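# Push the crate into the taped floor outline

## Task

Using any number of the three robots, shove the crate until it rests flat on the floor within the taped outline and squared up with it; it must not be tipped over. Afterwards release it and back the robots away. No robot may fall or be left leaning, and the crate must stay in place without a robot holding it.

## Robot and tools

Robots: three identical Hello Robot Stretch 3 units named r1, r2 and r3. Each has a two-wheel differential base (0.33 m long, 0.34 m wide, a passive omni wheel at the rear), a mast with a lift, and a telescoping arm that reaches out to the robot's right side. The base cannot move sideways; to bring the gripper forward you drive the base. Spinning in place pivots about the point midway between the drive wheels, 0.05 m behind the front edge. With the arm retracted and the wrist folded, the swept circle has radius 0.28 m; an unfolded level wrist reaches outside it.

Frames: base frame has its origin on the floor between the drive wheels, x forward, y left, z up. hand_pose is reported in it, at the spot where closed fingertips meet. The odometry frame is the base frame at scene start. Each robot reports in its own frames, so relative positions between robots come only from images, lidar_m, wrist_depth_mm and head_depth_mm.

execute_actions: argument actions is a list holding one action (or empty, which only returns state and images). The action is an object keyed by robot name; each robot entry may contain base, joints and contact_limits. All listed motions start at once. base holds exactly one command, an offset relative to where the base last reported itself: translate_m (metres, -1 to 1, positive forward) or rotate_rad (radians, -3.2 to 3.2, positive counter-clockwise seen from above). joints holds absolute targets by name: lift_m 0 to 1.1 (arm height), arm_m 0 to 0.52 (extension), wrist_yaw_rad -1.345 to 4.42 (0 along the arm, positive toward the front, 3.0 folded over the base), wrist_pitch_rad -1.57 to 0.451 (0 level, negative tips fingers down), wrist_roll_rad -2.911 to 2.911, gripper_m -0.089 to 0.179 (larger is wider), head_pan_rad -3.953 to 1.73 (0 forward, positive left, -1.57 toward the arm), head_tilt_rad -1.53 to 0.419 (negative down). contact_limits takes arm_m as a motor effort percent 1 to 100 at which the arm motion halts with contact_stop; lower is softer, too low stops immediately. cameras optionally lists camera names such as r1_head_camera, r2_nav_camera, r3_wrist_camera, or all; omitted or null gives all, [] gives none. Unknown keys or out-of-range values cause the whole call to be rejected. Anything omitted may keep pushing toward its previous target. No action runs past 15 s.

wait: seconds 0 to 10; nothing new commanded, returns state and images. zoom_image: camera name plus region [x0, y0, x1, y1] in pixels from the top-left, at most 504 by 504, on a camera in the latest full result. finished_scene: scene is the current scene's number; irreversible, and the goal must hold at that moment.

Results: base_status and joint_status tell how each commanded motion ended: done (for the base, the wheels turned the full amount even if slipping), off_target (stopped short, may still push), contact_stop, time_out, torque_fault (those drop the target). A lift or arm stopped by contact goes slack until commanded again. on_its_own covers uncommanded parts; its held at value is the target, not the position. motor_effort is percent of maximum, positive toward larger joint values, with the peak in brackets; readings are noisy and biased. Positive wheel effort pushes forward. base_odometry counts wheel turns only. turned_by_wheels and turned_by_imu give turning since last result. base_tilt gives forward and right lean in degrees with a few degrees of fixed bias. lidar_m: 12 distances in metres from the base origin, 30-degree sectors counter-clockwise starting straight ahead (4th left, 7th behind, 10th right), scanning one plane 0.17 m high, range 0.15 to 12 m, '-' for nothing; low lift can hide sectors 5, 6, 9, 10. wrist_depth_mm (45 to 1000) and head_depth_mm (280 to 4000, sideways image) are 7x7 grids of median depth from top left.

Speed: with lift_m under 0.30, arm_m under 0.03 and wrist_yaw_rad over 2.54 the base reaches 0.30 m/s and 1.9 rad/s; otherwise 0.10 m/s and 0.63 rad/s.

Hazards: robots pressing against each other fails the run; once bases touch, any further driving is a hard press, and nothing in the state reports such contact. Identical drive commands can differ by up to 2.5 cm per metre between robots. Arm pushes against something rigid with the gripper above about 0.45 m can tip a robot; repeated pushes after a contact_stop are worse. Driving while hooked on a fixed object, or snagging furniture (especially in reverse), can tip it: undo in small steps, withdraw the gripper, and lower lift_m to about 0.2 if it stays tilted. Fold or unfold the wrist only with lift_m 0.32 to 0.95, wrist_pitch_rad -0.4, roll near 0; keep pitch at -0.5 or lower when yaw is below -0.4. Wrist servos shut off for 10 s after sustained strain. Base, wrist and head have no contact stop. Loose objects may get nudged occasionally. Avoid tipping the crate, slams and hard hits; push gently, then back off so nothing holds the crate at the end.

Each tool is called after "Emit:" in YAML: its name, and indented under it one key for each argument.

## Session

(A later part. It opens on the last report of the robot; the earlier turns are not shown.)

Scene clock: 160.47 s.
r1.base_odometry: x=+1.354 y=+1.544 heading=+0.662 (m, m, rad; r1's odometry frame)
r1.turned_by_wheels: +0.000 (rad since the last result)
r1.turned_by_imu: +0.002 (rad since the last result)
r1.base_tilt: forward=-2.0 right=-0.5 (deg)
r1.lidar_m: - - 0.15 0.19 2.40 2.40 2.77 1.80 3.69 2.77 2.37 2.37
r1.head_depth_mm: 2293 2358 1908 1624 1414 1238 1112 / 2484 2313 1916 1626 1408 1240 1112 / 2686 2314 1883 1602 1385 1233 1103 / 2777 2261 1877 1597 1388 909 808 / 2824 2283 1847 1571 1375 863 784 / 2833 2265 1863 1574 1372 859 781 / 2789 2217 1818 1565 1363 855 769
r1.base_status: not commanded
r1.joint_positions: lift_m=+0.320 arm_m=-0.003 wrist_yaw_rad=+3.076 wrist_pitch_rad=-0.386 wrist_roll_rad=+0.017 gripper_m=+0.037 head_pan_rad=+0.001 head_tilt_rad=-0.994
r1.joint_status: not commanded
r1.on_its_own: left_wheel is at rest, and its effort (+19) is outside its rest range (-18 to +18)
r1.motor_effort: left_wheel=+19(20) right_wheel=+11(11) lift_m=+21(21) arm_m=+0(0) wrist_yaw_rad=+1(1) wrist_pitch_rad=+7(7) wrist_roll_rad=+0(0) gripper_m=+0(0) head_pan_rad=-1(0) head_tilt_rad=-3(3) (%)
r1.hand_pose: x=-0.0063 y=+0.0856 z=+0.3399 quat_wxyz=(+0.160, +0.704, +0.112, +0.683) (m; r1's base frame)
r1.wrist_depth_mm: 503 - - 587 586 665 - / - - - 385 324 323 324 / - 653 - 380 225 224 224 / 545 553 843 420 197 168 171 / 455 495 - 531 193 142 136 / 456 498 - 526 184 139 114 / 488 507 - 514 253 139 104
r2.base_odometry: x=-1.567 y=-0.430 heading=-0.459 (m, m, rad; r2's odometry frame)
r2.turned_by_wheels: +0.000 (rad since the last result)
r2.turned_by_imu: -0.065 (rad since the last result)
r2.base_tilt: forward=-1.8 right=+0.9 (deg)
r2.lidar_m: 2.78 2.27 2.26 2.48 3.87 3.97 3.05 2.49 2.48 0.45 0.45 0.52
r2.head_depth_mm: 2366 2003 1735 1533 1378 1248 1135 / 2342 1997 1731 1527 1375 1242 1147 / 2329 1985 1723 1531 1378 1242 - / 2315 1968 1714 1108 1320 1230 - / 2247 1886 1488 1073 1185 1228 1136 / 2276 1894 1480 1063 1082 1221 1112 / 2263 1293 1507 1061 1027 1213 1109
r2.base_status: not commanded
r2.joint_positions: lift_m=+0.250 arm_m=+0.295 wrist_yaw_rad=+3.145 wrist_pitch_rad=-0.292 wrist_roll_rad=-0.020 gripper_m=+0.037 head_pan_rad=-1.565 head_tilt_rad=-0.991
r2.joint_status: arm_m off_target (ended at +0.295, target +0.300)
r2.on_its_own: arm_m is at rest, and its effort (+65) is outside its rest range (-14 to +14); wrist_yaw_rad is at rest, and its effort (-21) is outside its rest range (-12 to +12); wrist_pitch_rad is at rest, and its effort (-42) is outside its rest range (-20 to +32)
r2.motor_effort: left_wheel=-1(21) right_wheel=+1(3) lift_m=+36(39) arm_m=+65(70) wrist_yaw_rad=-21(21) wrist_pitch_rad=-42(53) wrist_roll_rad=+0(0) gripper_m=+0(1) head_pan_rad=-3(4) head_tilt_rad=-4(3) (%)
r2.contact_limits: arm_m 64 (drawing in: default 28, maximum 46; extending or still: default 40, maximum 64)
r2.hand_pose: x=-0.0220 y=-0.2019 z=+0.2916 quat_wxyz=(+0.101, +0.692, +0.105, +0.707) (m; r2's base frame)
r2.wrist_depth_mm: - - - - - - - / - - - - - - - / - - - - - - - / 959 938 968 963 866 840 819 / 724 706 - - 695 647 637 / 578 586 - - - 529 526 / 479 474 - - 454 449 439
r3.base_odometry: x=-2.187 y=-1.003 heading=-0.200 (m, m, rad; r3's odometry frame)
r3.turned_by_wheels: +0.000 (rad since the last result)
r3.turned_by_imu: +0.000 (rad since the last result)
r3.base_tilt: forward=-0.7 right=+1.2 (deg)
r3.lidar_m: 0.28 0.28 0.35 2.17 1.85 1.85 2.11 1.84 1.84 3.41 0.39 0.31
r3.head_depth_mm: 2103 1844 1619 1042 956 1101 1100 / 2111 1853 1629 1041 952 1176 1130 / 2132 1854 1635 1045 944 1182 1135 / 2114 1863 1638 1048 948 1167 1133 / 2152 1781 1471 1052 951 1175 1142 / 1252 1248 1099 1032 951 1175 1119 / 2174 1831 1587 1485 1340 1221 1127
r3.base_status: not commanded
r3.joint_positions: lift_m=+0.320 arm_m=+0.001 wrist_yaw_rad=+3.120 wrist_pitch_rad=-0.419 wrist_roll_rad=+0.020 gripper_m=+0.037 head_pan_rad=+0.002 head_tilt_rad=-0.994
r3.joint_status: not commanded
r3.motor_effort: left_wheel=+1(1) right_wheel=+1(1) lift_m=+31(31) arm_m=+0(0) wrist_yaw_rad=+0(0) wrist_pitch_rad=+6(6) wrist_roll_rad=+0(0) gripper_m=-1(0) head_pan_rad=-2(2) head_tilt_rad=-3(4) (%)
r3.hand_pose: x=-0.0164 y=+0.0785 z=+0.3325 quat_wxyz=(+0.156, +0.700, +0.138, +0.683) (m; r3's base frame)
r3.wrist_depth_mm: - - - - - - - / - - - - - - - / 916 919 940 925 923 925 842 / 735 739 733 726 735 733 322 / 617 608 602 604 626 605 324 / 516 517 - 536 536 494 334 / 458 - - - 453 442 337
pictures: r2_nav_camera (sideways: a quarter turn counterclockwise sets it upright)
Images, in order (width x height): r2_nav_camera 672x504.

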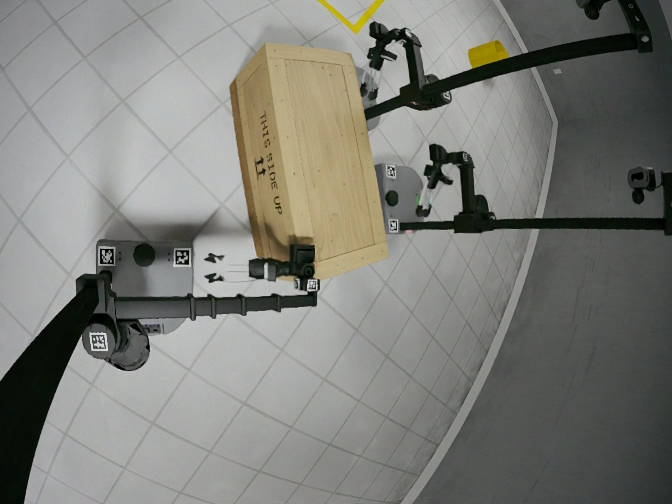

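Emit:
execute_actions:
  actions:
    - {"r2":{"joints":{"arm_m":0.19,"wrist_pitch_rad":0.0,"wrist_yaw_rad":3.12}},"r3":{"base":{"translate_m":-0.4},"joints":{"lift_m":0.27}}}
  cameras: []

Emit:
execute_actions:
  actions:
    - {"r2":{"base":{"translate_m":0.1},"joints":{"lift_m":0.13}}}
  cameras: []

Emit:
execute_actions:
  actions:
    - {"r2":{"joints":{"arm_m":0.52},"contact_limits":{"arm_m":100}},"r1":{"base":{"translate_m":0.25}}}
  cameras: ["r2_nav_camera","r3_nav_camera"]

Scene clock: 168.57 s.
r1.base_odometry: x=+1.354 y=+1.544 heading=+0.662 (m, m, rad; r1's odometry frame)
r1.turned_by_wheels: +0.000 (rad since the last result)
r1.turned_by_imu: +0.002 (rad since the last result)
r1.base_tilt: forward=-2.0 right=-0.5 (deg)
r1.lidar_m: - - 0.15 0.19 2.40 0.80 2.77 1.80 3.70 2.76 2.38 2.37
r1.head_depth_mm: 2316 2341 1925 1624 1420 1246 1116 / 2484 2319 1924 1618 1404 1239 1109 / 2702 2292 1878 1594 1390 1232 1115 / 2845 2274 1876 1590 1389 908 814 / 2857 2261 1853 1577 1379 860 785 / 2826 2246 1847 1563 1372 860 784 / 2841 2225 1836 1555 1359 855 768
r1.base_status: not commanded
r1.joint_positions: lift_m=+0.320 arm_m=-0.003 wrist_yaw_rad=+3.076 wrist_pitch_rad=-0.386 wrist_roll_rad=+0.017 gripper_m=+0.037 head_pan_rad=+0.001 head_tilt_rad=-0.994
r1.joint_status: not commanded
r1.motor_effort: left_wheel=+18(19) right_wheel=+11(11) lift_m=+22(21) arm_m=+1(0) wrist_yaw_rad=+1(0) wrist_pitch_rad=+7(7) wrist_roll_rad=+0(0) gripper_m=-1(0) head_pan_rad=+0(0) head_tilt_rad=-2(2) (%)
r1.hand_pose: x=-0.0063 y=+0.0856 z=+0.3399 quat_wxyz=(+0.160, +0.704, +0.112, +0.683) (m; r1's base frame)
r1.wrist_depth_mm: - - - 589 592 662 - / - - - 386 325 328 327 / - - - 382 225 223 223 / 833 858 844 417 198 168 170 / 685 688 - 522 193 141 135 / 572 576 - 535 184 139 114 / 501 513 - 508 255 139 104
r2.base_odometry: x=-1.567 y=-0.430 heading=-0.459 (m, m, rad; r2's odometry frame)
r2.turned_by_wheels: +0.000 (rad since the last result)
r2.turned_by_imu: -0.030 (rad since the last result)
r2.base_tilt: forward=-1.0 right=+1.9 (deg)
r2.lidar_m: 2.84 2.28 2.26 2.46 3.74 3.99 3.11 2.51 2.48 0.45 0.45 0.51
r2.head_depth_mm: 2310 1965 1717 1522 1367 1236 1135 / 2286 1936 1703 1508 1362 1232 1139 / 2264 1936 1694 1497 1363 1231 - / 2234 1907 1674 1112 1136 1197 - / 2158 1832 1666 1052 1114 1219 1125 / 1598 1708 1654 1047 1073 1211 1112 / 1473 1757 1647 1041 1001 1205 1104
r2.base_status: not commanded
r2.joint_positions: lift_m=+0.250 arm_m=+0.190 wrist_yaw_rad=+3.200 wrist_pitch_rad=-0.024 wrist_roll_rad=-0.020 gripper_m=+0.037 head_pan_rad=-1.568 head_tilt_rad=-0.992
r2.joint_status: wrist_yaw_rad off_target (ended at +3.200, target +3.120); the others done
r2.on_its_own: wrist_yaw_rad is held at +3.202, not at your +3.120, by its stall guard, which is not easing now
r2.motor_effort: left_wheel=+0(27) right_wheel=+0(23) lift_m=+26(36) arm_m=-5(36) wrist_yaw_rad=+1(16) wrist_pitch_rad=+8(28) wrist_roll_rad=+0(0) gripper_m=+0(1) head_pan_rad=-1(3) head_tilt_rad=-3(6) (%)
r2.hand_pose: x=-0.0363 y=-0.0801 z=+0.3588 quat_wxyz=(-0.012, +0.699, +0.029, +0.714) (m; r2's base frame)
r2.wrist_depth_mm: - - - - - - - / - - - - - - - / - - - - - - - / - - - - - - - / - - - - - - - / 907 877 870 800 738 803 786 / 681 669 - - 626 613 604
r3.base_odometry: x=-2.579 y=-0.924 heading=-0.200 (m, m, rad; r3's odometry frame)
r3.turned_by_wheels: +0.000 (rad since the last result)
r3.turned_by_imu: -0.002 (rad since the last result)
r3.base_tilt: forward=-0.8 right=+1.2 (deg)
r3.lidar_m: 0.68 0.68 3.27 1.83 1.56 1.56 1.79 3.02 1.57 3.76 3.20 0.69
r3.head_depth_mm: 2115 1848 1164 1228 1254 1214 1115 / 2124 1833 1159 1336 1322 1212 1127 / 2131 1850 1165 1305 1331 1209 1128 / 2132 1825 1163 1267 1325 1215 1133 / 1752 1336 1169 1233 1327 1219 1144 / 1448 1680 1592 1456 1341 1221 1120 / 2162 1865 1645 1486 1335 1227 1125
r3.base_status: done
r3.joint_positions: lift_m=+0.270 arm_m=+0.001 wrist_yaw_rad=+3.120 wrist_pitch_rad=-0.419 wrist_roll_rad=+0.020 gripper_m=+0.037 head_pan_rad=+0.002 head_tilt_rad=-0.994
r3.joint_status: all done
r3.motor_effort: left_wheel=+1(5) right_wheel=+1(7) lift_m=+24(25) arm_m=+0(0) wrist_yaw_rad=+0(0) wrist_pitch_rad=+7(6) wrist_roll_rad=+0(0) gripper_m=-1(0) head_pan_rad=-1(2) head_tilt_rad=-5(4) (%)
r3.hand_pose: x=-0.0164 y=+0.0785 z=+0.2828 quat_wxyz=(+0.156, +0.700, +0.138, +0.683) (m; r3's base frame)
r3.wrist_depth_mm: - - - - - - - / - - - - - - - / 827 826 838 821 836 817 831 / 656 657 651 657 659 661 656 / 547 539 548 543 563 544 547 / 467 - - - - 464 464 / - - - - 404 404 405
pictures: none
No camera images: the call's "cameras" was empty. Leave "cameras" out to get every camera's image.

Scene clock: 170.77 s.
r1.base_odometry: x=+1.354 y=+1.544 heading=+0.662 (m, m, rad; r1's odometry frame)
r1.turned_by_wheels: +0.000 (rad since the last result)
r1.turned_by_imu: +0.001 (rad since the last result)
r1.base_tilt: forward=-1.9 right=-0.4 (deg)
r1.lidar_m: - - 0.15 0.19 2.40 0.80 2.76 1.81 3.68 2.75 2.37 2.38
r1.head_depth_mm: 2303 2364 1918 1620 1408 1237 1113 / 2509 2288 1889 1618 1400 1234 1115 / 2671 2324 1883 1595 1404 1238 1109 / 2812 2261 1869 1604 1389 914 809 / 2838 2249 1865 1580 1376 864 787 / 2855 2232 1849 1572 1359 860 782 / 2812 2208 1825 1538 1366 857 764
r1.base_status: not commanded
r1.joint_positions: lift_m=+0.320 arm_m=-0.003 wrist_yaw_rad=+3.076 wrist_pitch_rad=-0.386 wrist_roll_rad=+0.017 gripper_m=+0.037 head_pan_rad=+0.001 head_tilt_rad=-0.994
r1.joint_status: not commanded
r1.on_its_own: left_wheel is at rest, and its effort (+19) is outside its rest range (-18 to +18)
r1.motor_effort: left_wheel=+19(20) right_wheel=+11(11) lift_m=+22(22) arm_m=+1(1) wrist_yaw_rad=+1(0) wrist_pitch_rad=+7(7) wrist_roll_rad=+0(0) gripper_m=+0(0) head_pan_rad=+0(0) head_tilt_rad=-3(3) (%)
r1.hand_pose: x=-0.0063 y=+0.0856 z=+0.3399 quat_wxyz=(+0.160, +0.704, +0.112, +0.683) (m; r1's base frame)
r1.wrist_depth_mm: - - - 584 596 689 747 / - - - 392 324 320 323 / - - - 380 224 225 223 / 842 850 852 423 197 167 171 / 690 694 - 527 195 141 135 / 585 583 - 519 185 139 114 / 496 508 - 517 255 140 105
r2.base_odometry: x=-1.477 y=-0.474 heading=-0.459 (m, m, rad; r2's odometry frame)
r2.turned_by_wheels: +0.000 (rad since the last result)
r2.turned_by_imu: -0.001 (rad since the last result)
r2.base_tilt: forward=-1.2 right=+1.7 (deg)
r2.lidar_m: 2.77 2.23 2.20 2.39 3.64 4.07 3.19 2.57 0.49 0.42 0.42 0.48
r2.head_depth_mm: 2293 1966 1714 1522 1372 1241 1136 / 2297 1954 1705 1514 1360 1235 1147 / 2258 1929 1689 1458 1313 1235 - / 2242 1912 1685 1061 1098 1199 - / 2060 1730 1659 1057 1041 1216 1131 / 1533 1716 1649 1051 999 1207 1108 / 2026 1879 1645 1042 979 1194 1104
r2.base_status: done
r2.joint_positions: lift_m=+0.131 arm_m=+0.190 wrist_yaw_rad=+3.200 wrist_pitch_rad=-0.023 wrist_roll_rad=-0.020 gripper_m=+0.037 head_pan_rad=-1.568 head_tilt_rad=-0.992
r2.joint_status: all done
r2.on_its_own: wrist_yaw_rad is held at +3.202, not at your +3.120, by its stall guard, which is not easing now
r2.motor_effort: left_wheel=+0(7) right_wheel=+0(3) lift_m=+13(22) arm_m=-4(5) wrist_yaw_rad=+1(2) wrist_pitch_rad=+8(9) wrist_roll_rad=+0(0) gripper_m=+1(0) head_pan_rad=-1(1) head_tilt_rad=-3(3) (%)
r2.hand_pose: x=-0.0363 y=-0.0801 z=+0.2395 quat_wxyz=(-0.013, +0.699, +0.029, +0.714) (m; r2's base frame)
r2.wrist_depth_mm: - - - - - - - / - - - - - - - / - - - - - - - / - - - - - - - / 992 954 - - 909 809 785 / 656 672 - - - 574 558 / 493 - - - - 446 435
r3.base_odometry: x=-2.579 y=-0.924 heading=-0.200 (m, m, rad; r3's odometry frame)
r3.turned_by_wheels: +0.000 (rad since the last result)
r3.turned_by_imu: +0.000 (rad since the last result)
r3.base_tilt: forward=-0.7 right=+1.3 (deg)
r3.lidar_m: 0.68 0.68 3.26 1.84 1.56 1.56 1.79 3.02 1.57 3.75 3.20 0.69
r3.head_depth_mm: 2106 1841 1161 1224 1257 1209 1113 / 2129 1851 1164 1338 1323 1214 1126 / 2119 1841 1161 1300 1328 1213 1129 / 2045 1666 1167 1270 1326 1218 1128 / 1547 1384 1169 1239 1330 1213 1144 / 2141 1857 1606 1463 1330 1220 1127 / 2168 1883 1643 1480 1330 1226 1127
r3.base_status: not commanded
r3.joint_positions: lift_m=+0.270 arm_m=+0.001 wrist_yaw_rad=+3.120 wrist_pitch_rad=-0.419 wrist_roll_rad=+0.020 gripper_m=+0.037 head_pan_rad=+0.002 head_tilt_rad=-0.994
r3.joint_status: not commanded
r3.motor_effort: left_wheel=+1(1) right_wheel=+1(1) lift_m=+23(23) arm_m=-1(0) wrist_yaw_rad=+0(0) wrist_pitch_rad=+6(6) wrist_roll_rad=+0(0) gripper_m=-1(0) head_pan_rad=-2(2) head_tilt_rad=-4(3) (%)
r3.hand_pose: x=-0.0164 y=+0.0785 z=+0.2828 quat_wxyz=(+0.156, +0.700, +0.138, +0.683) (m; r3's base frame)
r3.wrist_depth_mm: - - - - - - - / - - - - - - - / 836 835 830 830 828 823 823 / 654 651 652 658 654 658 648 / 540 543 547 542 562 543 537 / 464 - - - - 460 463 / - - - - 405 403 408
pictures: none
No camera images: the call's "cameras" was empty. Leave "cameras" out to get every camera's image.

Scene clock: 175.17 s.
r1.base_odometry: x=+1.551 y=+1.698 heading=+0.662 (m, m, rad; r1's odometry frame)
r1.turned_by_wheels: +0.000 (rad since the last result)
r1.turned_by_imu: +0.176 (rad since the last result)
r1.base_tilt: forward=-2.0 right=-0.4 (deg)
r1.lidar_m: - - 0.15 0.21 0.83 0.83 1.84 1.82 3.72 2.52 2.37 -
r1.head_depth_mm: 2559 2355 1915 1633 1414 1242 1113 / 2758 2341 1907 1614 1396 1244 1114 / 2958 2279 1886 1603 1396 1234 1113 / 2911 2304 1872 1602 1387 868 783 / 2921 2257 1868 1579 1383 864 779 / 2851 2240 1834 1541 1368 861 785 / 2821 2203 1783 1394 1353 856 778
r1.base_status: translate_m off_target (by the wheels' count: +0.2497 of +0.2500)
r1.joint_positions: lift_m=+0.320 arm_m=-0.003 wrist_yaw_rad=+3.076 wrist_pitch_rad=-0.386 wrist_roll_rad=+0.017 gripper_m=+0.037 head_pan_rad=+0.001 head_tilt_rad=-0.994
r1.joint_status: not commanded
r1.on_its_own: left_wheel is at rest, and its effort (+31) is outside its rest range (-18 to +18); right_wheel is at rest, and its effort (+30) is outside its rest range (-18 to +18)
r1.motor_effort: left_wheel=+31(72) right_wheel=+30(55) lift_m=+22(22) arm_m=+1(1) wrist_yaw_rad=+1(2) wrist_pitch_rad=+7(7) wrist_roll_rad=+0(0) gripper_m=+0(0) head_pan_rad=+0(0) head_tilt_rad=-3(3) (%)
r1.hand_pose: x=-0.0063 y=+0.0856 z=+0.3399 quat_wxyz=(+0.160, +0.704, +0.112, +0.683) (m; r1's base frame)
r1.wrist_depth_mm: - - - 719 584 591 - / - - - 547 316 320 324 / - - - 589 220 223 224 / 775 825 843 638 184 167 171 / 675 695 - 654 165 135 135 / 579 576 - 566 152 117 114 / 500 510 - 520 223 106 98
r2.base_odometry: x=-1.477 y=-0.474 heading=-0.459 (m, m, rad; r2's odometry frame)
r2.turned_by_wheels: +0.000 (rad since the last result)
r2.turned_by_imu: -0.016 (rad since the last result)
r2.base_tilt: forward=-1.1 right=+1.8 (deg)
r2.lidar_m: 2.80 2.22 2.20 2.38 3.55 4.06 3.21 2.57 0.50 0.42 0.42 0.48
r2.head_depth_mm: 2308 1964 1710 1522 1364 1240 1136 / 2274 1937 1700 1518 1362 1237 1145 / 2270 1924 1688 1479 1335 1226 - / 2222 1917 1673 1061 1074 1210 - / 2087 1732 1667 1054 1052 1215 1126 / 1539 1721 1654 1048 1005 1209 1110 / 2022 1824 1638 1041 979 1189 1101
r2.base_status: not commanded
r2.joint_positions: lift_m=+0.130 arm_m=+0.233 wrist_yaw_rad=+3.218 wrist_pitch_rad=-0.022 wrist_roll_rad=-0.020 gripper_m=+0.037 head_pan_rad=-1.568 head_tilt_rad=-0.992
r2.joint_status: arm_m contact_stop (moved +0.043 of +0.330)
r2.on_its_own: wrist_yaw_rad is held at +3.202, not at your +3.120, by its stall guard, which is not easing now; arm_m is slack since a contact_stop, until your next command for it (your +0.520 is given up); wrist_yaw_rad is at rest, and its effort (-14) is outside its rest range (-12 to +12)
r2.motor_effort: left_wheel=+3(17) right_wheel=-3(11) lift_m=+23(24) arm_m=+0(71) wrist_yaw_rad=-14(97) wrist_pitch_rad=+8(9) wrist_roll_rad=+0(0) gripper_m=+0(1) head_pan_rad=-1(1) head_tilt_rad=-3(3) (%)
r2.contact_limits: arm_m 64 (drawing in: default 28, maximum 46; extending or still: default 40, maximum 64)
r2.hand_pose: x=-0.0410 y=-0.1231 z=+0.2393 quat_wxyz=(-0.019, +0.699, +0.035, +0.714) (m; r2's base frame)
r2.wrist_depth_mm: - - - - - - - / - - - - - - - / - - - - - - - / - - - - - - - / 985 940 - - 874 825 784 / 660 659 - - - 574 561 / 501 - - - - 446 436
r3.base_odometry: x=-2.579 y=-0.924 heading=-0.200 (m, m, rad; r3's odometry frame)
r3.turned_by_wheels: +0.000 (rad since the last result)
r3.turned_by_imu: +0.000 (rad since the last result)
r3.base_tilt: forward=-0.7 right=+1.2 (deg)
r3.lidar_m: 0.67 0.68 3.27 1.83 1.56 1.56 1.79 3.02 1.57 3.72 3.20 0.70
r3.head_depth_mm: 2116 1856 1157 1254 1279 1203 1116 / 2130 1853 1157 1332 1322 1211 1128 / 2111 1856 1166 1306 1332 1216 1126 / 2053 1651 1162 1266 1328 1218 1133 / 1556 1380 1176 1236 1338 1218 1141 / 2155 1860 1587 1448 1341 1223 1120 / 2138 1875 1649 1483 1341 1224 1118
r3.base_status: not commanded
r3.joint_positions: lift_m=+0.270 arm_m=+0.001 wrist_yaw_rad=+3.120 wrist_pitch_rad=-0.419 wrist_roll_rad=+0.020 gripper_m=+0.037 head_pan_rad=+0.002 head_tilt_rad=-0.994
r3.joint_status: not commanded
r3.motor_effort: left_wheel=+1(1) right_wheel=+1(1) lift_m=+24(23) arm_m=+0(0) wrist_yaw_rad=+0(1) wrist_pitch_rad=+6(6) wrist_roll_rad=+0(0) gripper_m=+0(1) head_pan_rad=-2(2) head_tilt_rad=-4(5) (%)
r3.hand_pose: x=-0.0164 y=+0.0785 z=+0.2828 quat_wxyz=(+0.156, +0.700, +0.138, +0.683) (m; r3's base frame)
r3.wrist_depth_mm: - - - - - - - / - - - - - - - / 828 827 828 833 819 837 826 / 647 656 663 662 658 659 661 / 547 548 538 543 570 544 546 / 462 - - - - 464 463 / - - - - 408 406 408
pictures: r2_nav_camera (sideways: a quarter turn counterclockwise sets it upright), r3_nav_camera (sideways: a quarter turn counterclockwise sets it upright)
Images, in order (width x height): r2_nav_camera 672x504, r3_nav_camera 672x504.

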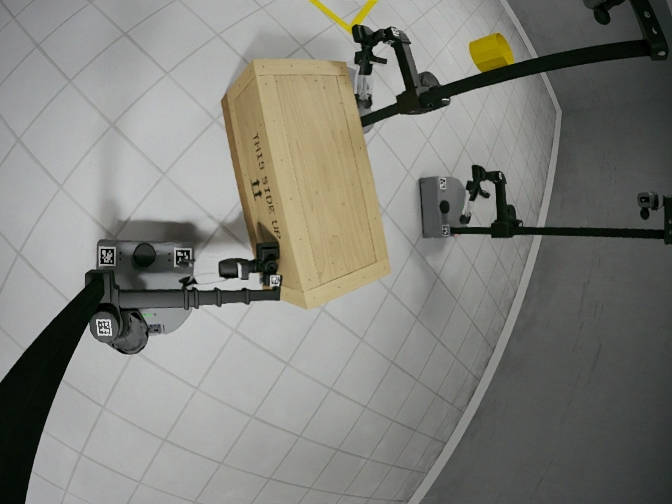

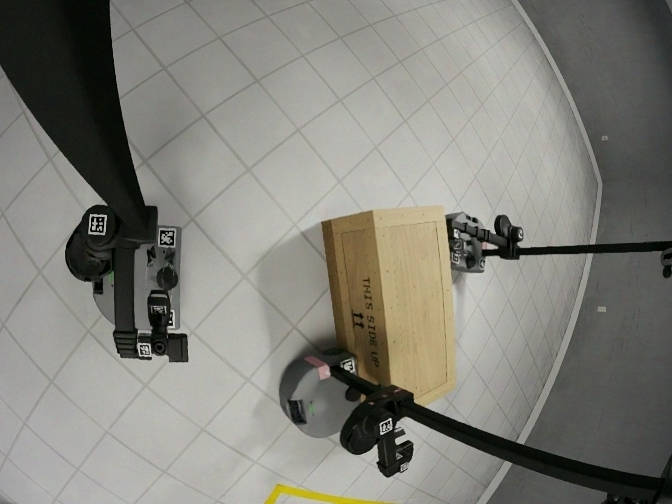

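Emit:
execute_actions:
  actions:
    - {"r2":{"joints":{"arm_m":0.52},"contact_limits":{"arm_m":100}},"r1":{"base":{"translate_m":0.3}}}
  cameras: ["r2_nav_camera","r3_nav_camera"]

Scene clock: 185.53 s.
r1.base_odometry: x=+1.787 y=+1.883 heading=+0.663 (m, m, rad; r1's odometry frame)
r1.turned_by_wheels: +0.001 (rad since the last result)
r1.turned_by_imu: +0.007 (rad since the last result)
r1.base_tilt: forward=-2.0 right=-0.3 (deg)
r1.lidar_m: - - 0.15 0.21 0.83 0.83 1.84 1.83 3.69 2.51 2.38 -
r1.head_depth_mm: 2543 2346 1923 1632 1408 1250 1110 / 2758 2311 1915 1618 1410 1240 1116 / 2944 2315 1898 1602 1400 1232 1108 / 2944 2312 1882 1588 1386 867 784 / 2906 2254 1850 1588 1375 862 781 / 2833 2243 1842 1543 1364 860 783 / 2804 2228 1753 1398 1360 853 778
r1.base_status: translate_m off_target (by the wheels' count: +0.2997 of +0.3000)
r1.joint_positions: lift_m=+0.320 arm_m=-0.003 wrist_yaw_rad=+3.076 wrist_pitch_rad=-0.386 wrist_roll_rad=+0.017 gripper_m=+0.037 head_pan_rad=+0.001 head_tilt_rad=-0.994
r1.joint_status: not commanded
r1.on_its_own: left_wheel is at rest, and its effort (+36) is outside its rest range (-18 to +18); right_wheel is at rest, and its effort (+32) is outside its rest range (-18 to +18)
r1.motor_effort: left_wheel=+36(70) right_wheel=+32(49) lift_m=+21(22) arm_m=+0(0) wrist_yaw_rad=+1(0) wrist_pitch_rad=+7(7) wrist_roll_rad=+0(0) gripper_m=+0(1) head_pan_rad=+0(0) head_tilt_rad=-3(2) (%)
r1.hand_pose: x=-0.0063 y=+0.0856 z=+0.3399 quat_wxyz=(+0.160, +0.704, +0.112, +0.683) (m; r1's base frame)
r1.wrist_depth_mm: - - - - 588 585 - / - - - 555 315 324 326 / - - - 598 220 223 224 / 771 837 870 635 186 167 172 / 691 690 - 674 165 135 136 / 576 578 - 553 152 117 114 / 497 516 - 519 223 105 98
r2.base_odometry: x=-1.477 y=-0.474 heading=-0.459 (m, m, rad; r2's odometry frame)
r2.turned_by_wheels: +0.000 (rad since the last result)
r2.turned_by_imu: -0.017 (rad since the last result)
r2.base_tilt: forward=-1.1 right=+1.9 (deg)
r2.lidar_m: 2.84 2.24 2.20 2.36 3.51 4.06 3.28 2.57 0.51 0.43 0.42 0.48
r2.head_depth_mm: 2308 1975 1715 1519 1364 1238 1134 / 2283 1956 1700 1512 1362 1234 1144 / 2265 1925 1686 1501 1334 1229 - / 2215 1902 1671 1058 1096 1205 - / 2106 1770 1658 1053 1072 1219 1127 / 1597 1708 1651 1048 1015 1212 1109 / 1466 1800 1637 1041 977 1188 1102
r2.base_status: not commanded
r2.joint_positions: lift_m=+0.130 arm_m=+0.238 wrist_yaw_rad=+3.219 wrist_pitch_rad=-0.021 wrist_roll_rad=-0.020 gripper_m=+0.037 head_pan_rad=-1.568 head_tilt_rad=-0.992
r2.joint_status: arm_m contact_stop (moved +0.005 of +0.287)
r2.on_its_own: wrist_yaw_rad is held at +3.202, not at your +3.120, by its stall guard, which is not easing now; arm_m is slack since a contact_stop, until your next command for it (your +0.520 is given up); wrist_yaw_rad is at rest, and its effort (-14) is outside its rest range (-12 to +12)
r2.motor_effort: left_wheel=+3(21) right_wheel=-3(13) lift_m=+24(24) arm_m=+1(75) wrist_yaw_rad=-14(97) wrist_pitch_rad=+8(8) wrist_roll_rad=+0(0) gripper_m=+0(0) head_pan_rad=-1(1) head_tilt_rad=-3(3) (%)
r2.contact_limits: arm_m 64 (drawing in: default 28, maximum 46; extending or still: default 40, maximum 64)
r2.hand_pose: x=-0.0411 y=-0.1284 z=+0.2395 quat_wxyz=(-0.020, +0.699, +0.035, +0.714) (m; r2's base frame)
r2.wrist_depth_mm: - - - - - - - / - - - - - - - / - - - - - - - / - - - - - - - / 985 937 - - 879 815 793 / 661 664 - - - 574 564 / 494 - - - - 446 436
r3.base_odometry: x=-2.579 y=-0.924 heading=-0.200 (m, m, rad; r3's odometry frame)
r3.turned_by_wheels: +0.000 (rad since the last result)
r3.turned_by_imu: +0.000 (rad since the last result)
r3.base_tilt: forward=-0.7 right=+1.2 (deg)
r3.lidar_m: 0.67 0.68 3.26 1.83 1.57 1.56 1.79 3.00 1.57 3.76 3.20 0.70
r3.head_depth_mm: 2095 1830 1156 1250 1280 1222 1114 / 2118 1839 1159 1338 1317 1205 1129 / 2120 1860 1160 1294 1329 1213 1125 / 2048 1645 1166 1263 1327 1218 1135 / 1549 1389 1172 1227 1335 1218 1140 / 2141 1877 1594 1457 1333 1221 1124 / 2151 1858 1650 1482 1340 1222 1126
r3.base_status: not commanded
r3.joint_positions: lift_m=+0.270 arm_m=+0.001 wrist_yaw_rad=+3.120 wrist_pitch_rad=-0.419 wrist_roll_rad=+0.020 gripper_m=+0.037 head_pan_rad=+0.002 head_tilt_rad=-0.994
r3.joint_status: not commanded
r3.motor_effort: left_wheel=+1(1) right_wheel=+1(1) lift_m=+24(24) arm_m=+0(0) wrist_yaw_rad=-1(1) wrist_pitch_rad=+6(7) wrist_roll_rad=+0(0) gripper_m=-1(1) head_pan_rad=-2(2) head_tilt_rad=-4(4) (%)
r3.hand_pose: x=-0.0164 y=+0.0785 z=+0.2828 quat_wxyz=(+0.156, +0.700, +0.138, +0.683) (m; r3's base frame)
r3.wrist_depth_mm: - - - - - - - / - - - - - - - / 818 830 817 826 827 826 825 / 661 658 654 650 662 645 651 / 544 543 546 546 563 548 545 / 462 - - - - 464 466 / - - - - 408 407 406
pictures: r2_nav_camera (sideways: a quarter turn counterclockwise sets it upright), r3_nav_camera (sideways: a quarter turn counterclockwise sets it upright)
Images, in order (width x height): r2_nav_camera 672x504, r3_nav_camera 672x504.

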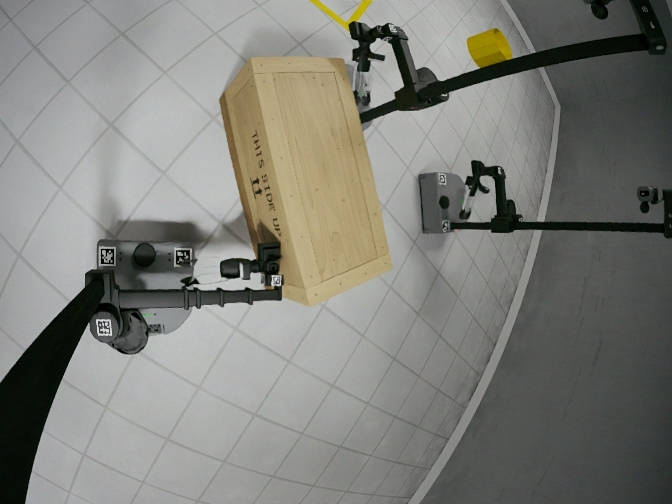

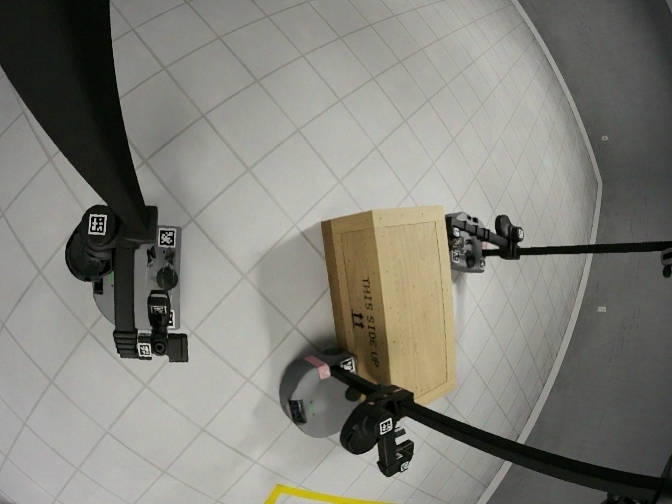

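Emit:
execute_actions:
  actions:
    - {"r2":{"joints":{"arm_m":0.0,"lift_m":0.25,"wrist_yaw_rad":3.1,"head_pan_rad":0}},"r1":{"base":{"translate_m":-0.35},"joints":{"lift_m":0.27}},"r3":{"base":{"rotate_rad":1.74},"joints":{"wrist_pitch_rad":0}}}
  cameras: []

Emit:
execute_actions:
  actions:
    - {"r2":{"base":{"translate_m":-0.55}},"r3":{"base":{"translate_m":0.62},"joints":{"lift_m":0.15}}}
  cameras: []

Emit:
execute_actions:
  actions:
    - {"r2":{"base":{"rotate_rad":-1.26}},"r3":{"base":{"rotate_rad":-1.6}}}
  cameras: []

Emit:
execute_actions:
  actions:
    - {"r2":{"base":{"translate_m":0.67}},"r3":{"base":{"translate_m":0.3}}}
  cameras: []

Emit:
execute_actions:
  actions:
    - {"r2":{"base":{"rotate_rad":1.55}},"r3":{"joints":{"head_pan_rad":-0.8}}}
  cameras: ["r2_nav_camera","r3_nav_camera"]

Scene clock: 224.10 s.
r1.base_odometry: x=+1.511 y=+1.667 heading=+0.663 (m, m, rad; r1's odometry frame)
r1.turned_by_wheels: +0.000 (rad since the last result)
r1.turned_by_imu: +0.001 (rad since the last result)
r1.base_tilt: forward=-1.9 right=-0.4 (deg)
r1.lidar_m: 0.40 0.42 0.58 2.35 0.65 2.25 1.56 1.49 3.48 2.73 2.56 2.60
r1.head_depth_mm: 2721 2349 1904 1625 1414 1248 1109 / 2910 2325 1900 1620 1404 1238 1107 / 2971 2290 1897 1606 1402 1235 1114 / 2893 2273 1868 1146 1017 1210 1105 / 2871 2240 1855 1112 996 1198 1100 / 2848 2221 1814 1115 990 1206 1096 / 2729 1444 1545 1101 989 1188 1082
r1.base_status: done
r1.joint_positions: lift_m=+0.270 arm_m=-0.003 wrist_yaw_rad=+3.076 wrist_pitch_rad=-0.386 wrist_roll_rad=+0.017 gripper_m=+0.037 head_pan_rad=+0.001 head_tilt_rad=-0.994
r1.joint_status: all done
r1.motor_effort: left_wheel=+1(29) right_wheel=+0(29) lift_m=+19(22) arm_m=+1(1) wrist_yaw_rad=+1(1) wrist_pitch_rad=+7(7) wrist_roll_rad=+0(0) gripper_m=+0(0) head_pan_rad=+0(1) head_tilt_rad=-2(1) (%)
r1.hand_pose: x=-0.0063 y=+0.0856 z=+0.2901 quat_wxyz=(+0.160, +0.704, +0.112, +0.683) (m; r1's base frame)
r1.wrist_depth_mm: - - - - - 635 450 / - - - - - 643 453 / 573 603 950 999 998 642 463 / 474 472 712 760 763 646 465 / 454 458 - 593 636 608 463 / 492 505 - 532 532 519 470 / 455 - - - 444 440 442
r2.base_odometry: x=-1.477 y=-0.474 heading=-0.459 (m, m, rad; r2's odometry frame)
r2.turned_by_wheels: +0.000 (rad since the last result)
r2.turned_by_imu: -0.001 (rad since the last result)
r2.base_tilt: forward=-1.2 right=+1.8 (deg)
r2.lidar_m: 2.84 2.24 2.20 2.37 3.49 4.05 3.28 2.58 0.51 0.43 0.43 0.48
r2.head_depth_mm: 2300 1970 1716 1082 983 1009 1095 / 2267 1947 1702 1134 1174 1217 1130 / 2260 1949 1696 1505 1346 1232 1139 / 2246 1926 1681 1505 1345 1224 1133 / 2211 1894 1664 1478 1339 1215 1126 / 2185 1893 1662 1471 1327 1213 1122 / 2179 1881 1648 1465 1320 1205 1103
r2.base_status: not commanded
r2.joint_positions: lift_m=+0.249 arm_m=+0.002 wrist_yaw_rad=+3.108 wrist_pitch_rad=-0.021 wrist_roll_rad=-0.019 gripper_m=+0.037 head_pan_rad=-0.007 head_tilt_rad=-0.992
r2.joint_status: all done
r2.on_its_own: arm_m is at rest, and its effort (-28) is outside its rest range (-14 to +14)
r2.motor_effort: left_wheel=+1(2) right_wheel=+0(2) lift_m=+49(55) arm_m=-28(25) wrist_yaw_rad=-6(12) wrist_pitch_rad=+8(8) wrist_roll_rad=+0(0) gripper_m=+0(0) head_pan_rad=+3(41) head_tilt_rad=-3(3) (%)
r2.hand_pose: x=-0.0126 y=+0.1086 z=+0.3585 quat_wxyz=(+0.020, +0.700, -0.004, +0.714) (m; r2's base frame)
r2.wrist_depth_mm: - - - - - - - / - - - - - - - / - - - - - - - / - - - - - - - / - - - - - - - / 901 871 853 831 736 794 780 / 674 668 - 633 632 603 598
r3.base_odometry: x=-2.579 y=-0.924 heading=+1.540 (m, m, rad; r3's odometry frame)
r3.turned_by_wheels: +1.740 (rad since the last result)
r3.turned_by_imu: +1.706 (rad since the last result)
r3.base_tilt: forward=-0.7 right=+1.2 (deg)
r3.lidar_m: 1.69 1.56 1.58 1.99 1.57 1.58 3.46 0.48 0.70 0.67 5.19 2.54
r3.head_depth_mm: 2104 1853 1616 1466 1325 1204 1111 / 2052 1835 1639 1460 1323 1207 1128 / 2030 1851 1645 1467 1332 1214 1130 / 1891 1866 1640 1463 1336 1215 1136 / 1765 1867 1644 1464 1330 1212 1143 / 1649 1812 1634 1478 1338 1226 1124 / 1542 1766 1645 1480 1339 1228 1129
r3.base_status: done
r3.joint_positions: lift_m=+0.270 arm_m=+0.001 wrist_yaw_rad=+3.119 wrist_pitch_rad=-0.074 wrist_roll_rad=+0.018 gripper_m=+0.037 head_pan_rad=+0.002 head_tilt_rad=-0.994
r3.joint_status: wrist_pitch_rad off_target (ended at -0.074, target +0.000)
r3.motor_effort: left_wheel=-1(9) right_wheel=+4(16) lift_m=+25(25) arm_m=-2(3) wrist_yaw_rad=+0(1) wrist_pitch_rad=+26(25) wrist_roll_rad=+1(1) gripper_m=+0(0) head_pan_rad=-2(2) head_tilt_rad=-4(4) (%)
r3.hand_pose: x=-0.0157 y=+0.1077 z=+0.3658 quat_wxyz=(+0.035, +0.713, +0.018, +0.700) (m; r3's base frame)
r3.wrist_depth_mm: - - - - - - - / - - - - - - - / - - - - - - - / - - - - - - - / 899 921 932 944 - 981 973 / 700 689 - 693 718 719 735 / 563 562 - 570 572 577 583
pictures: none
ARM HIT: r2's arm struck its own base hard.
No camera images: the call's "cameras" was empty. Leave "cameras" out to get every camera's image.

Scene clock: 227.80 s.
r1.base_odometry: x=+1.511 y=+1.667 heading=+0.663 (m, m, rad; r1's odometry frame)
r1.turned_by_wheels: +0.000 (rad since the last result)
r1.turned_by_imu: +0.001 (rad since the last result)
r1.base_tilt: forward=-2.1 right=-0.5 (deg)
r1.lidar_m: 0.40 0.42 0.58 1.22 1.20 2.25 1.57 1.49 3.48 2.73 2.55 2.60
r1.head_depth_mm: 2736 2339 1914 1616 1404 1247 1114 / 2918 2352 1900 1612 1406 1241 1111 / 2978 2304 1893 1595 1396 1232 1112 / 2926 2254 1862 1151 1018 1211 1103 / 2830 2234 1864 1118 996 1198 1105 / 2838 2224 1850 1109 996 1193 1089 / 2797 2230 1842 1104 989 1181 1086
r1.base_status: not commanded
r1.joint_positions: lift_m=+0.270 arm_m=-0.003 wrist_yaw_rad=+3.076 wrist_pitch_rad=-0.386 wrist_roll_rad=+0.017 gripper_m=+0.037 head_pan_rad=+0.001 head_tilt_rad=-0.994
r1.joint_status: not commanded
r1.motor_effort: left_wheel=+0(1) right_wheel=+0(0) lift_m=+19(18) arm_m=+0(0) wrist_yaw_rad=+1(0) wrist_pitch_rad=+7(7) wrist_roll_rad=+0(0) gripper_m=+0(0) head_pan_rad=+0(0) head_tilt_rad=-1(2) (%)
r1.hand_pose: x=-0.0063 y=+0.0856 z=+0.2901 quat_wxyz=(+0.160, +0.704, +0.112, +0.683) (m; r1's base frame)
r1.wrist_depth_mm: - - - - - 632 449 / - - - - - 635 450 / 980 973 - - 979 636 458 / 741 751 745 764 770 650 467 / 622 625 - 625 638 596 478 / 516 515 - 531 538 519 468 / 456 - - - 437 438 445
r2.base_odometry: x=-1.970 y=-0.231 heading=-0.459 (m, m, rad; r2's odometry frame)
r2.turned_by_wheels: +0.000 (rad since the last result)
r2.turned_by_imu: -0.001 (rad since the last result)
r2.base_tilt: forward=-1.2 right=+1.8 (deg)
r2.lidar_m: 1.09 2.56 2.52 2.71 3.69 3.62 2.87 2.24 2.21 1.60 0.64 0.67
r2.head_depth_mm: 2307 1391 1217 1189 1294 1242 1133 / 2277 1386 1343 1444 1361 1238 1134 / 2247 1922 1627 1504 1354 1230 1139 / 2235 1926 1679 1488 1341 1225 1136 / 2204 1893 1662 1484 1343 1221 1128 / 2194 1880 1659 1468 1332 1212 1123 / 2179 1872 1636 1460 1322 1201 1102
r2.base_status: done
r2.joint_positions: lift_m=+0.249 arm_m=+0.002 wrist_yaw_rad=+3.108 wrist_pitch_rad=-0.021 wrist_roll_rad=-0.019 gripper_m=+0.037 head_pan_rad=-0.007 head_tilt_rad=-0.992
r2.joint_status: not commanded
r2.on_its_own: arm_m is at rest, and its effort (-28) is outside its rest range (-14 to +14)
r2.motor_effort: left_wheel=+0(13) right_wheel=+0(5) lift_m=+49(49) arm_m=-28(27) wrist_yaw_rad=-6(7) wrist_pitch_rad=+8(8) wrist_roll_rad=+0(0) gripper_m=+1(0) head_pan_rad=+3(2) head_tilt_rad=-3(4) (%)
r2.hand_pose: x=-0.0127 y=+0.1086 z=+0.3585 quat_wxyz=(+0.020, +0.700, -0.004, +0.714) (m; r2's base frame)
r2.wrist_depth_mm: - - - - - - - / - - - - - - - / - - - - - - - / - - - - - - - / - - - - - - - / 893 876 859 821 735 798 784 / 673 666 - 634 634 616 604
r3.base_odometry: x=-2.560 y=-0.304 heading=+1.540 (m, m, rad; r3's odometry frame)
r3.turned_by_wheels: +0.000 (rad since the last result)
r3.turned_by_imu: +0.002 (rad since the last result)
r3.base_tilt: forward=-0.7 right=+1.3 (deg)
r3.lidar_m: 1.16 1.07 1.08 1.37 2.88 2.04 1.08 0.96 0.82 1.61 4.82 1.75
r3.head_depth_mm: 1621 1798 1620 1459 1320 1210 1116 / 1488 1743 1637 1462 1326 1212 1138 / 1367 1663 1636 1460 1336 1214 1132 / 1273 1512 1643 1466 1330 1217 1133 / 1187 1390 1588 1473 1330 1218 1145 / 1115 1297 1542 1481 1333 1221 1125 / 1057 1210 1424 1483 1335 1224 1127
r3.base_status: done
r3.joint_positions: lift_m=+0.238 arm_m=+0.004 wrist_yaw_rad=+3.131 wrist_pitch_rad=+0.039 wrist_roll_rad=+0.037 gripper_m=+0.037 head_pan_rad=+0.002 head_tilt_rad=-0.994
r3.joint_status: lift_m contact_stop (moved -0.032 of -0.120)
r3.on_its_own: lift_m is slack since a contact_stop, until your next command for it (your +0.150 is given up); arm_m is at rest, and its effort (-25) is outside its rest range (-14 to +14); wrist_pitch_rad moved +0.113 to your old target +0.000
r3.motor_effort: left_wheel=-2(6) right_wheel=+4(15) lift_m=+30(35) arm_m=-25(25) wrist_yaw_rad=-8(8) wrist_pitch_rad=-13(25) wrist_roll_rad=-12(12) gripper_m=+3(2) head_pan_rad=-1(2) head_tilt_rad=-4(4) (%)
r3.hand_pose: x=-0.0186 y=+0.1082 z=+0.3623 quat_wxyz=(-0.010, +0.720, -0.017, +0.694) (m; r3's base frame)
r3.wrist_depth_mm: - - - - - - 843 / - - - - - - 847 / - - - - - - 847 / - - - - - - 869 / - - - - - - 878 / 806 815 - 801 795 823 824 / 621 621 591 623 625 622 626
pictures: none
ARM HIT: r3's arm struck its own base hard.
No camera images: the call's "cameras" was empty. Leave "cameras" out to get every camera's image.

not run: a stop came earlier in this reply.

not run: a stop came earlier in this reply.

not run: a stop came earlier in this reply.

Emit:
execute_actions:
  actions:
    - {"r2":{"base":{"rotate_rad":-1.26},"joints":{"arm_m":0.025,"wrist_pitch_rad":-0.4}},"r3":{"base":{"rotate_rad":-1.6},"joints":{"arm_m":0.06,"lift_m":0.25}}}
  cameras: []

Emit:
execute_actions:
  actions:
    - {"r2":{"base":{"translate_m":0.67}},"r3":{"base":{"translate_m":0.3},"joints":{"lift_m":0.15}}}
  cameras: []

Emit:
execute_actions:
  actions:
    - {"r2":{"base":{"rotate_rad":1.55}},"r3":{"joints":{"head_pan_rad":-0.8}}}
  cameras: ["r2_nav_camera","r3_nav_camera"]

Scene clock: 234.03 s.
r1.base_odometry: x=+1.511 y=+1.667 heading=+0.663 (m, m, rad; r1's odometry frame)
r1.turned_by_wheels: +0.000 (rad since the last result)
r1.turned_by_imu: +0.002 (rad since the last result)
r1.base_tilt: forward=-1.9 right=-0.4 (deg)
r1.lidar_m: 0.40 0.42 0.58 1.21 2.21 2.25 1.56 1.49 3.47 2.73 2.56 2.60
r1.head_depth_mm: 2748 2360 1892 1636 1409 1247 1114 / 2885 2317 1915 1611 1406 1234 1112 / 2975 2287 1896 1603 1393 1227 1109 / 2930 2272 1865 1149 1021 1210 1108 / 2853 2252 1840 1125 990 1202 1102 / 2866 2229 1851 1115 990 1193 1096 / 2796 2221 1830 1110 992 1188 1084
r1.base_status: not commanded
r1.joint_positions: lift_m=+0.270 arm_m=-0.003 wrist_yaw_rad=+3.076 wrist_pitch_rad=-0.386 wrist_roll_rad=+0.017 gripper_m=+0.037 head_pan_rad=+0.001 head_tilt_rad=-0.994
r1.joint_status: not commanded
r1.motor_effort: left_wheel=+0(1) right_wheel=+0(0) lift_m=+19(18) arm_m=+1(1) wrist_yaw_rad=+0(0) wrist_pitch_rad=+7(7) wrist_roll_rad=+0(0) gripper_m=+0(0) head_pan_rad=+0(0) head_tilt_rad=-2(3) (%)
r1.hand_pose: x=-0.0063 y=+0.0856 z=+0.2901 quat_wxyz=(+0.160, +0.704, +0.112, +0.683) (m; r1's base frame)
r1.wrist_depth_mm: - - - - - 627 444 / - - - - - 633 456 / 993 - 994 - 997 639 455 / 772 738 736 753 764 651 459 / 615 598 - 621 635 586 469 / 509 517 - 533 528 512 477 / 447 - - - 448 440 434
r2.base_odometry: x=-1.970 y=-0.231 heading=-1.719 (m, m, rad; r2's odometry frame)
r2.turned_by_wheels: -1.260 (rad since the last result)
r2.turned_by_imu: -1.275 (rad since the last result)
r2.base_tilt: forward=-1.2 right=+1.8 (deg)
r2.lidar_m: 0.91 0.64 0.85 2.71 2.52 2.56 3.22 3.62 3.52 2.36 2.21 2.25
r2.head_depth_mm: 2292 1962 1710 1512 1369 1242 1138 / 1851 1871 1703 1509 1362 1236 1149 / 1874 1818 1693 1509 1357 1232 1136 / 2137 1884 1677 1499 1349 1223 1132 / 2198 1904 1667 1486 1336 1216 1131 / 2201 1884 1360 1406 1325 1210 1121 / 2182 1875 1164 1095 1322 1202 1098
r2.base_status: done
r2.joint_positions: lift_m=+0.249 arm_m=+0.025 wrist_yaw_rad=+3.102 wrist_pitch_rad=-0.413 wrist_roll_rad=-0.017 gripper_m=+0.037 head_pan_rad=-0.007 head_tilt_rad=-0.992
r2.joint_status: all done
r2.motor_effort: left_wheel=+2(14) right_wheel=-2(7) lift_m=+48(49) arm_m=+5(25) wrist_yaw_rad=-1(7) wrist_pitch_rad=+4(6) wrist_roll_rad=-1(2) gripper_m=+1(1) head_pan_rad=+3(3) head_tilt_rad=-3(3) (%)
r2.hand_pose: x=-0.0123 y=+0.0552 z=+0.2631 quat_wxyz=(+0.158, +0.689, +0.133, +0.695) (m; r2's base frame)
r2.wrist_depth_mm: - - - - - - 713 / - - - - - - 703 / - 985 962 916 891 858 715 / 756 738 723 695 679 662 633 / 599 586 584 584 557 538 527 / 500 524 - - - 454 447 / 440 - - - 397 391 384
r3.base_odometry: x=-2.560 y=-0.304 heading=-0.060 (m, m, rad; r3's odometry frame)
r3.turned_by_wheels: -1.600 (rad since the last result)
r3.turned_by_imu: -1.574 (rad since the last result)
r3.base_tilt: forward=-0.7 right=+1.3 (deg)
r3.lidar_m: 1.61 4.81 1.79 1.17 1.07 1.08 1.34 2.70 2.04 1.08 0.98 0.82
r3.head_depth_mm: 2114 1838 1628 1455 1329 1206 1125 / 1778 1775 1636 1458 1328 1209 1119 / 1746 1775 1632 1467 1323 1210 1130 / 2128 1851 1633 1470 1337 1210 1126 / 2132 1863 1641 1476 1334 1218 1142 / 2148 1871 1631 1483 1331 1222 1125 / 2159 1868 1656 1485 1336 1225 1119
r3.base_status: done
r3.joint_positions: lift_m=+0.250 arm_m=+0.060 wrist_yaw_rad=+3.120 wrist_pitch_rad=-0.017 wrist_roll_rad=+0.023 gripper_m=+0.037 head_pan_rad=+0.002 head_tilt_rad=-0.994
r3.joint_status: all done
r3.motor_effort: left_wheel=+2(9) right_wheel=-2(8) lift_m=+37(37) arm_m=+2(19) wrist_yaw_rad=+0(8) wrist_pitch_rad=+6(13) wrist_roll_rad=-3(12) gripper_m=+0(3) head_pan_rad=-2(2) head_tilt_rad=-4(4) (%)
r3.hand_pose: x=-0.0157 y=+0.0511 z=+0.3599 quat_wxyz=(+0.014, +0.715, -0.002, +0.699) (m; r3's base frame)
r3.wrist_depth_mm: - - - - - - - / - - - - - - - / 856 964 - - - - - / 866 - - - - - - / 875 976 - - - - - / 731 743 784 743 766 759 765 / 579 582 562 592 591 599 606
pictures: none
No camera images: the call's "cameras" was empty. Leave "cameras" out to get every camera's image.

Scene clock: 238.23 s.
r1.base_odometry: x=+1.511 y=+1.667 heading=+0.663 (m, m, rad; r1's odometry frame)
r1.turned_by_wheels: +0.000 (rad since the last result)
r1.turned_by_imu: +0.001 (rad since the last result)
r1.base_tilt: forward=-1.9 right=-0.3 (deg)
r1.lidar_m: 0.40 0.42 0.58 1.17 2.21 2.25 1.56 1.50 3.50 2.73 2.55 2.60
r1.head_depth_mm: 2746 2352 1934 1632 1407 1242 1108 / 2869 2355 1903 1621 1395 1241 1104 / 2911 2304 1892 1603 1408 1225 1110 / 2894 2281 1885 1151 1018 1211 1099 / 2861 2262 1848 1116 994 1195 1101 / 2836 2257 1856 1109 991 1188 1086 / 2834 2209 1837 1108 990 1186 1083
r1.base_status: not commanded
r1.joint_positions: lift_m=+0.270 arm_m=-0.003 wrist_yaw_rad=+3.076 wrist_pitch_rad=-0.386 wrist_roll_rad=+0.017 gripper_m=+0.037 head_pan_rad=+0.001 head_tilt_rad=-0.994
r1.joint_status: not commanded
r1.motor_effort: left_wheel=+0(1) right_wheel=+0(0) lift_m=+19(19) arm_m=+1(1) wrist_yaw_rad=+2(0) wrist_pitch_rad=+7(7) wrist_roll_rad=+0(0) gripper_m=+0(1) head_pan_rad=+1(0) head_tilt_rad=-3(2) (%)
r1.hand_pose: x=-0.0063 y=+0.0856 z=+0.2901 quat_wxyz=(+0.160, +0.704, +0.112, +0.683) (m; r1's base frame)
r1.wrist_depth_mm: - - - - - 624 451 / - - - - - 634 460 / - 993 982 976 989 669 457 / 746 755 764 763 771 643 473 / 610 612 - 623 640 585 471 / 514 518 - 525 537 519 471 / 458 - - - 443 446 431
r2.base_odometry: x=-2.069 y=-0.893 heading=-1.718 (m, m, rad; r2's odometry frame)
r2.turned_by_wheels: +0.000 (rad since the last result)
r2.turned_by_imu: -0.001 (rad since the last result)
r2.base_tilt: forward=-1.3 right=+1.7 (deg)
r2.lidar_m: 2.35 0.33 0.24 0.23 0.24 2.96 3.76 4.16 2.91 1.95 1.83 0.66
r2.head_depth_mm: 2139 1953 1130 1476 1367 1240 1133 / 2233 1953 1214 1283 1339 1238 1142 / 2250 1928 1697 1276 1335 1232 1137 / 2225 1916 1676 1273 1345 1222 1134 / 2225 1905 1670 1477 1339 1221 1126 / 2172 1880 1649 1473 1329 1212 1120 / 2162 1869 1650 1461 1318 911 942
r2.base_status: done
r2.joint_positions: lift_m=+0.249 arm_m=+0.025 wrist_yaw_rad=+3.101 wrist_pitch_rad=-0.414 wrist_roll_rad=-0.017 gripper_m=+0.037 head_pan_rad=-0.007 head_tilt_rad=-0.992
r2.joint_status: not commanded
r2.motor_effort: left_wheel=+2(14) right_wheel=-2(4) lift_m=+48(48) arm_m=+5(5) wrist_yaw_rad=-1(1) wrist_pitch_rad=+5(5) wrist_roll_rad=-1(1) gripper_m=+0(0) head_pan_rad=+3(3) head_tilt_rad=-3(3) (%)
r2.hand_pose: x=-0.0122 y=+0.0551 z=+0.2629 quat_wxyz=(+0.159, +0.689, +0.133, +0.695) (m; r2's base frame)
r2.wrist_depth_mm: - - - 270 272 274 276 / - - - 294 299 301 302 / - 993 957 324 326 329 332 / 745 739 726 358 364 366 386 / 603 585 588 388 401 405 503 / 499 523 - - - 446 445 / 441 - - - 395 392 384
r3.base_odometry: x=-2.261 y=-0.322 heading=-0.060 (m, m, rad; r3's odometry frame)
r3.turned_by_wheels: +0.000 (rad since the last result)
r3.turned_by_imu: +0.001 (rad since the last result)
r3.base_tilt: forward=-0.8 right=+1.3 (deg)
r3.lidar_m: 4.38 4.59 2.07 1.37 1.25 1.27 1.57 3.19 2.23 1.06 0.59 0.64
r3.head_depth_mm: 2120 1830 1057 1279 1328 1213 1126 / 2131 1840 1383 1262 1325 1208 1127 / 2134 1854 1056 1264 1330 1217 1133 / 2125 1863 1651 1457 1334 1217 1136 / 2142 1851 1632 1466 1329 1218 1137 / 2148 1862 1649 1472 1332 1220 1119 / 2151 1890 1650 1474 1337 1227 1124
r3.base_status: done
r3.joint_positions: lift_m=+0.150 arm_m=+0.060 wrist_yaw_rad=+3.120 wrist_pitch_rad=-0.018 wrist_roll_rad=+0.023 gripper_m=+0.037 head_pan_rad=+0.002 head_tilt_rad=-0.994
r3.joint_status: all done
r3.motor_effort: left_wheel=+2(7) right_wheel=-2(3) lift_m=+24(31) arm_m=+2(2) wrist_yaw_rad=+0(0) wrist_pitch_rad=+6(6) wrist_roll_rad=-2(3) gripper_m=+0(1) head_pan_rad=-2(2) head_tilt_rad=-4(5) (%)
r3.hand_pose: x=-0.0157 y=+0.0510 z=+0.2602 quat_wxyz=(+0.015, +0.715, -0.001, +0.699) (m; r3's base frame)
r3.wrist_depth_mm: - - - - - - - / - - - - - - - / - - - - - - - / - - - - - - - / 777 783 787 795 874 810 820 / 570 606 - - 617 587 586 / - - - - 455 457 462
pictures: none
No camera images: the call's "cameras" was empty. Leave "cameras" out to get every camera's image.

Scene clock: 240.53 s.
r1.base_odometry: x=+1.511 y=+1.667 heading=+0.663 (m, m, rad; r1's odometry frame)
r1.turned_by_wheels: +0.000 (rad since the last result)
r1.turned_by_imu: +0.001 (rad since the last result)
r1.base_tilt: forward=-1.9 right=-0.3 (deg)
r1.lidar_m: 0.40 0.42 0.58 1.17 2.21 2.25 1.56 1.49 3.48 2.73 2.56 2.60
r1.head_depth_mm: 2750 2350 1936 1624 1407 1258 1109 / 2911 2324 1900 1603 1407 1237 1106 / 2911 2293 1870 1595 1384 1231 1114 / 2898 2271 1876 1152 1014 1207 1106 / 2896 2254 1867 1117 995 1199 1102 / 2841 2248 1846 1112 991 1194 1090 / 2835 2222 1834 1105 989 1185 1081
r1.base_status: not commanded
r1.joint_positions: lift_m=+0.270 arm_m=-0.003 wrist_yaw_rad=+3.076 wrist_pitch_rad=-0.386 wrist_roll_rad=+0.017 gripper_m=+0.037 head_pan_rad=+0.001 head_tilt_rad=-0.994
r1.joint_status: not commanded
r1.motor_effort: left_wheel=+1(0) right_wheel=+0(0) lift_m=+18(18) arm_m=+1(1) wrist_yaw_rad=+1(0) wrist_pitch_rad=+7(7) wrist_roll_rad=+0(0) gripper_m=+0(0) head_pan_rad=+0(0) head_tilt_rad=-3(3) (%)
r1.hand_pose: x=-0.0063 y=+0.0856 z=+0.2901 quat_wxyz=(+0.160, +0.704, +0.112, +0.683) (m; r1's base frame)
r1.wrist_depth_mm: - - - - - 615 443 / - - - - - 637 454 / 964 - 952 996 - 637 463 / 757 760 752 761 771 643 466 / 601 600 - 611 627 590 464 / 518 514 - 536 537 512 479 / 459 - - - 442 444 435
r2.base_odometry: x=-2.069 y=-0.893 heading=-0.169 (m, m, rad; r2's odometry frame)
r2.turned_by_wheels: +1.550 (rad since the last result)
r2.turned_by_imu: +1.565 (rad since the last result)
r2.base_tilt: forward=-1.1 right=+1.9 (deg)
r2.lidar_m: 0.23 0.24 2.94 3.68 4.14 2.99 1.97 1.83 0.66 2.30 0.34 0.24
r2.head_depth_mm: 2309 1971 1718 1511 1365 1237 1138 / 2280 1939 1651 1104 964 982 1144 / 2256 1928 1199 1066 961 978 1141 / 2232 1918 1191 1060 958 968 1133 / 2232 1905 1235 1072 960 1076 1130 / 2196 1877 1663 1467 1328 1212 1122 / 2174 1873 1646 1469 1321 1203 1107
r2.base_status: done
r2.joint_positions: lift_m=+0.249 arm_m=+0.025 wrist_yaw_rad=+3.101 wrist_pitch_rad=-0.414 wrist_roll_rad=-0.017 gripper_m=+0.037 head_pan_rad=-0.007 head_tilt_rad=-0.992
r2.joint_status: not commanded
r2.motor_effort: left_wheel=-3(13) right_wheel=+2(7) lift_m=+48(48) arm_m=+5(5) wrist_yaw_rad=-1(1) wrist_pitch_rad=+5(5) wrist_roll_rad=-1(1) gripper_m=-1(0) head_pan_rad=+3(4) head_tilt_rad=-3(4) (%)
r2.hand_pose: x=-0.0122 y=+0.0551 z=+0.2629 quat_wxyz=(+0.159, +0.689, +0.133, +0.695) (m; r2's base frame)
r2.wrist_depth_mm: - - - - - - - / - - - - - - - / - 960 969 916 876 856 832 / 761 737 719 694 674 647 640 / 602 586 588 578 560 537 522 / 503 523 - - - 452 444 / 439 - - - 398 389 386
r3.base_odometry: x=-2.261 y=-0.322 heading=-0.060 (m, m, rad; r3's odometry frame)
r3.turned_by_wheels: +0.000 (rad since the last result)
r3.turned_by_imu: +0.000 (rad since the last result)
r3.base_tilt: forward=-0.7 right=+1.3 (deg)
r3.lidar_m: 0.79 4.59 2.08 1.37 1.25 1.26 1.57 3.19 2.22 1.06 0.60 0.65
r3.head_depth_mm: 2111 1312 1298 1455 1323 1206 1115 / 2119 1314 1178 1405 1315 1222 - / 2125 1316 1166 1151 1323 1217 - / 2129 1851 1164 1290 1328 1224 1127 / 2163 1866 1239 1424 1309 1219 1128 / 2165 1859 1648 1017 1207 1221 1124 / 2158 1883 1643 1238 1186 1220 1131
r3.base_status: not commanded
r3.joint_positions: lift_m=+0.150 arm_m=+0.060 wrist_yaw_rad=+3.120 wrist_pitch_rad=-0.018 wrist_roll_rad=+0.023 gripper_m=+0.037 head_pan_rad=-0.793 head_tilt_rad=-0.994
r3.joint_status: all done
r3.motor_effort: left_wheel=+2(2) right_wheel=-2(2) lift_m=+24(24) arm_m=+2(2) wrist_yaw_rad=+0(0) wrist_pitch_rad=+6(6) wrist_roll_rad=-3(3) gripper_m=-1(0) head_pan_rad=-5(53) head_tilt_rad=-5(5) (%)
r3.hand_pose: x=-0.0157 y=+0.0510 z=+0.2602 quat_wxyz=(+0.015, +0.715, -0.001, +0.699) (m; r3's base frame)
r3.wrist_depth_mm: - - - - - - - / - - - - - - - / - - - - - - - / - - - - - - - / 779 784 788 787 864 806 810 / 570 599 - - 614 583 589 / - - - - 453 460 464
pictures: r2_nav_camera (sideways: a quarter turn counterclockwise sets it upright), r3_nav_camera (sideways: a quarter turn counterclockwise sets it upright)
Images, in order (width x height): r2_nav_camera 672x504, r3_nav_camera 672x504.

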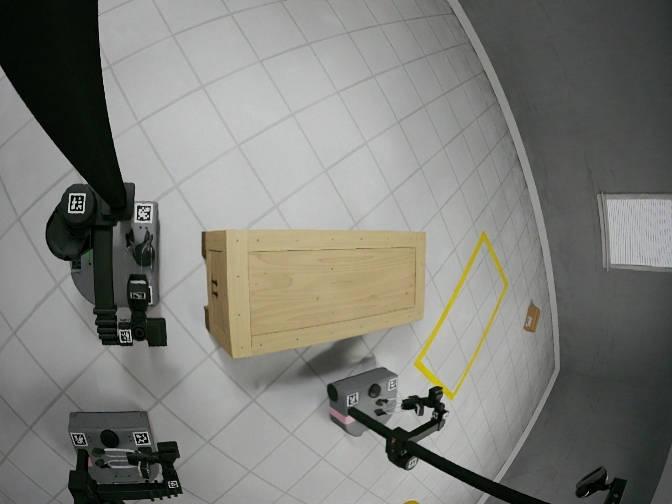

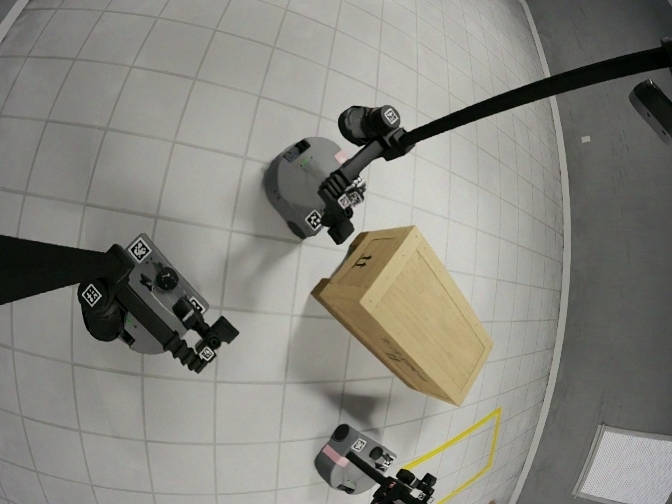

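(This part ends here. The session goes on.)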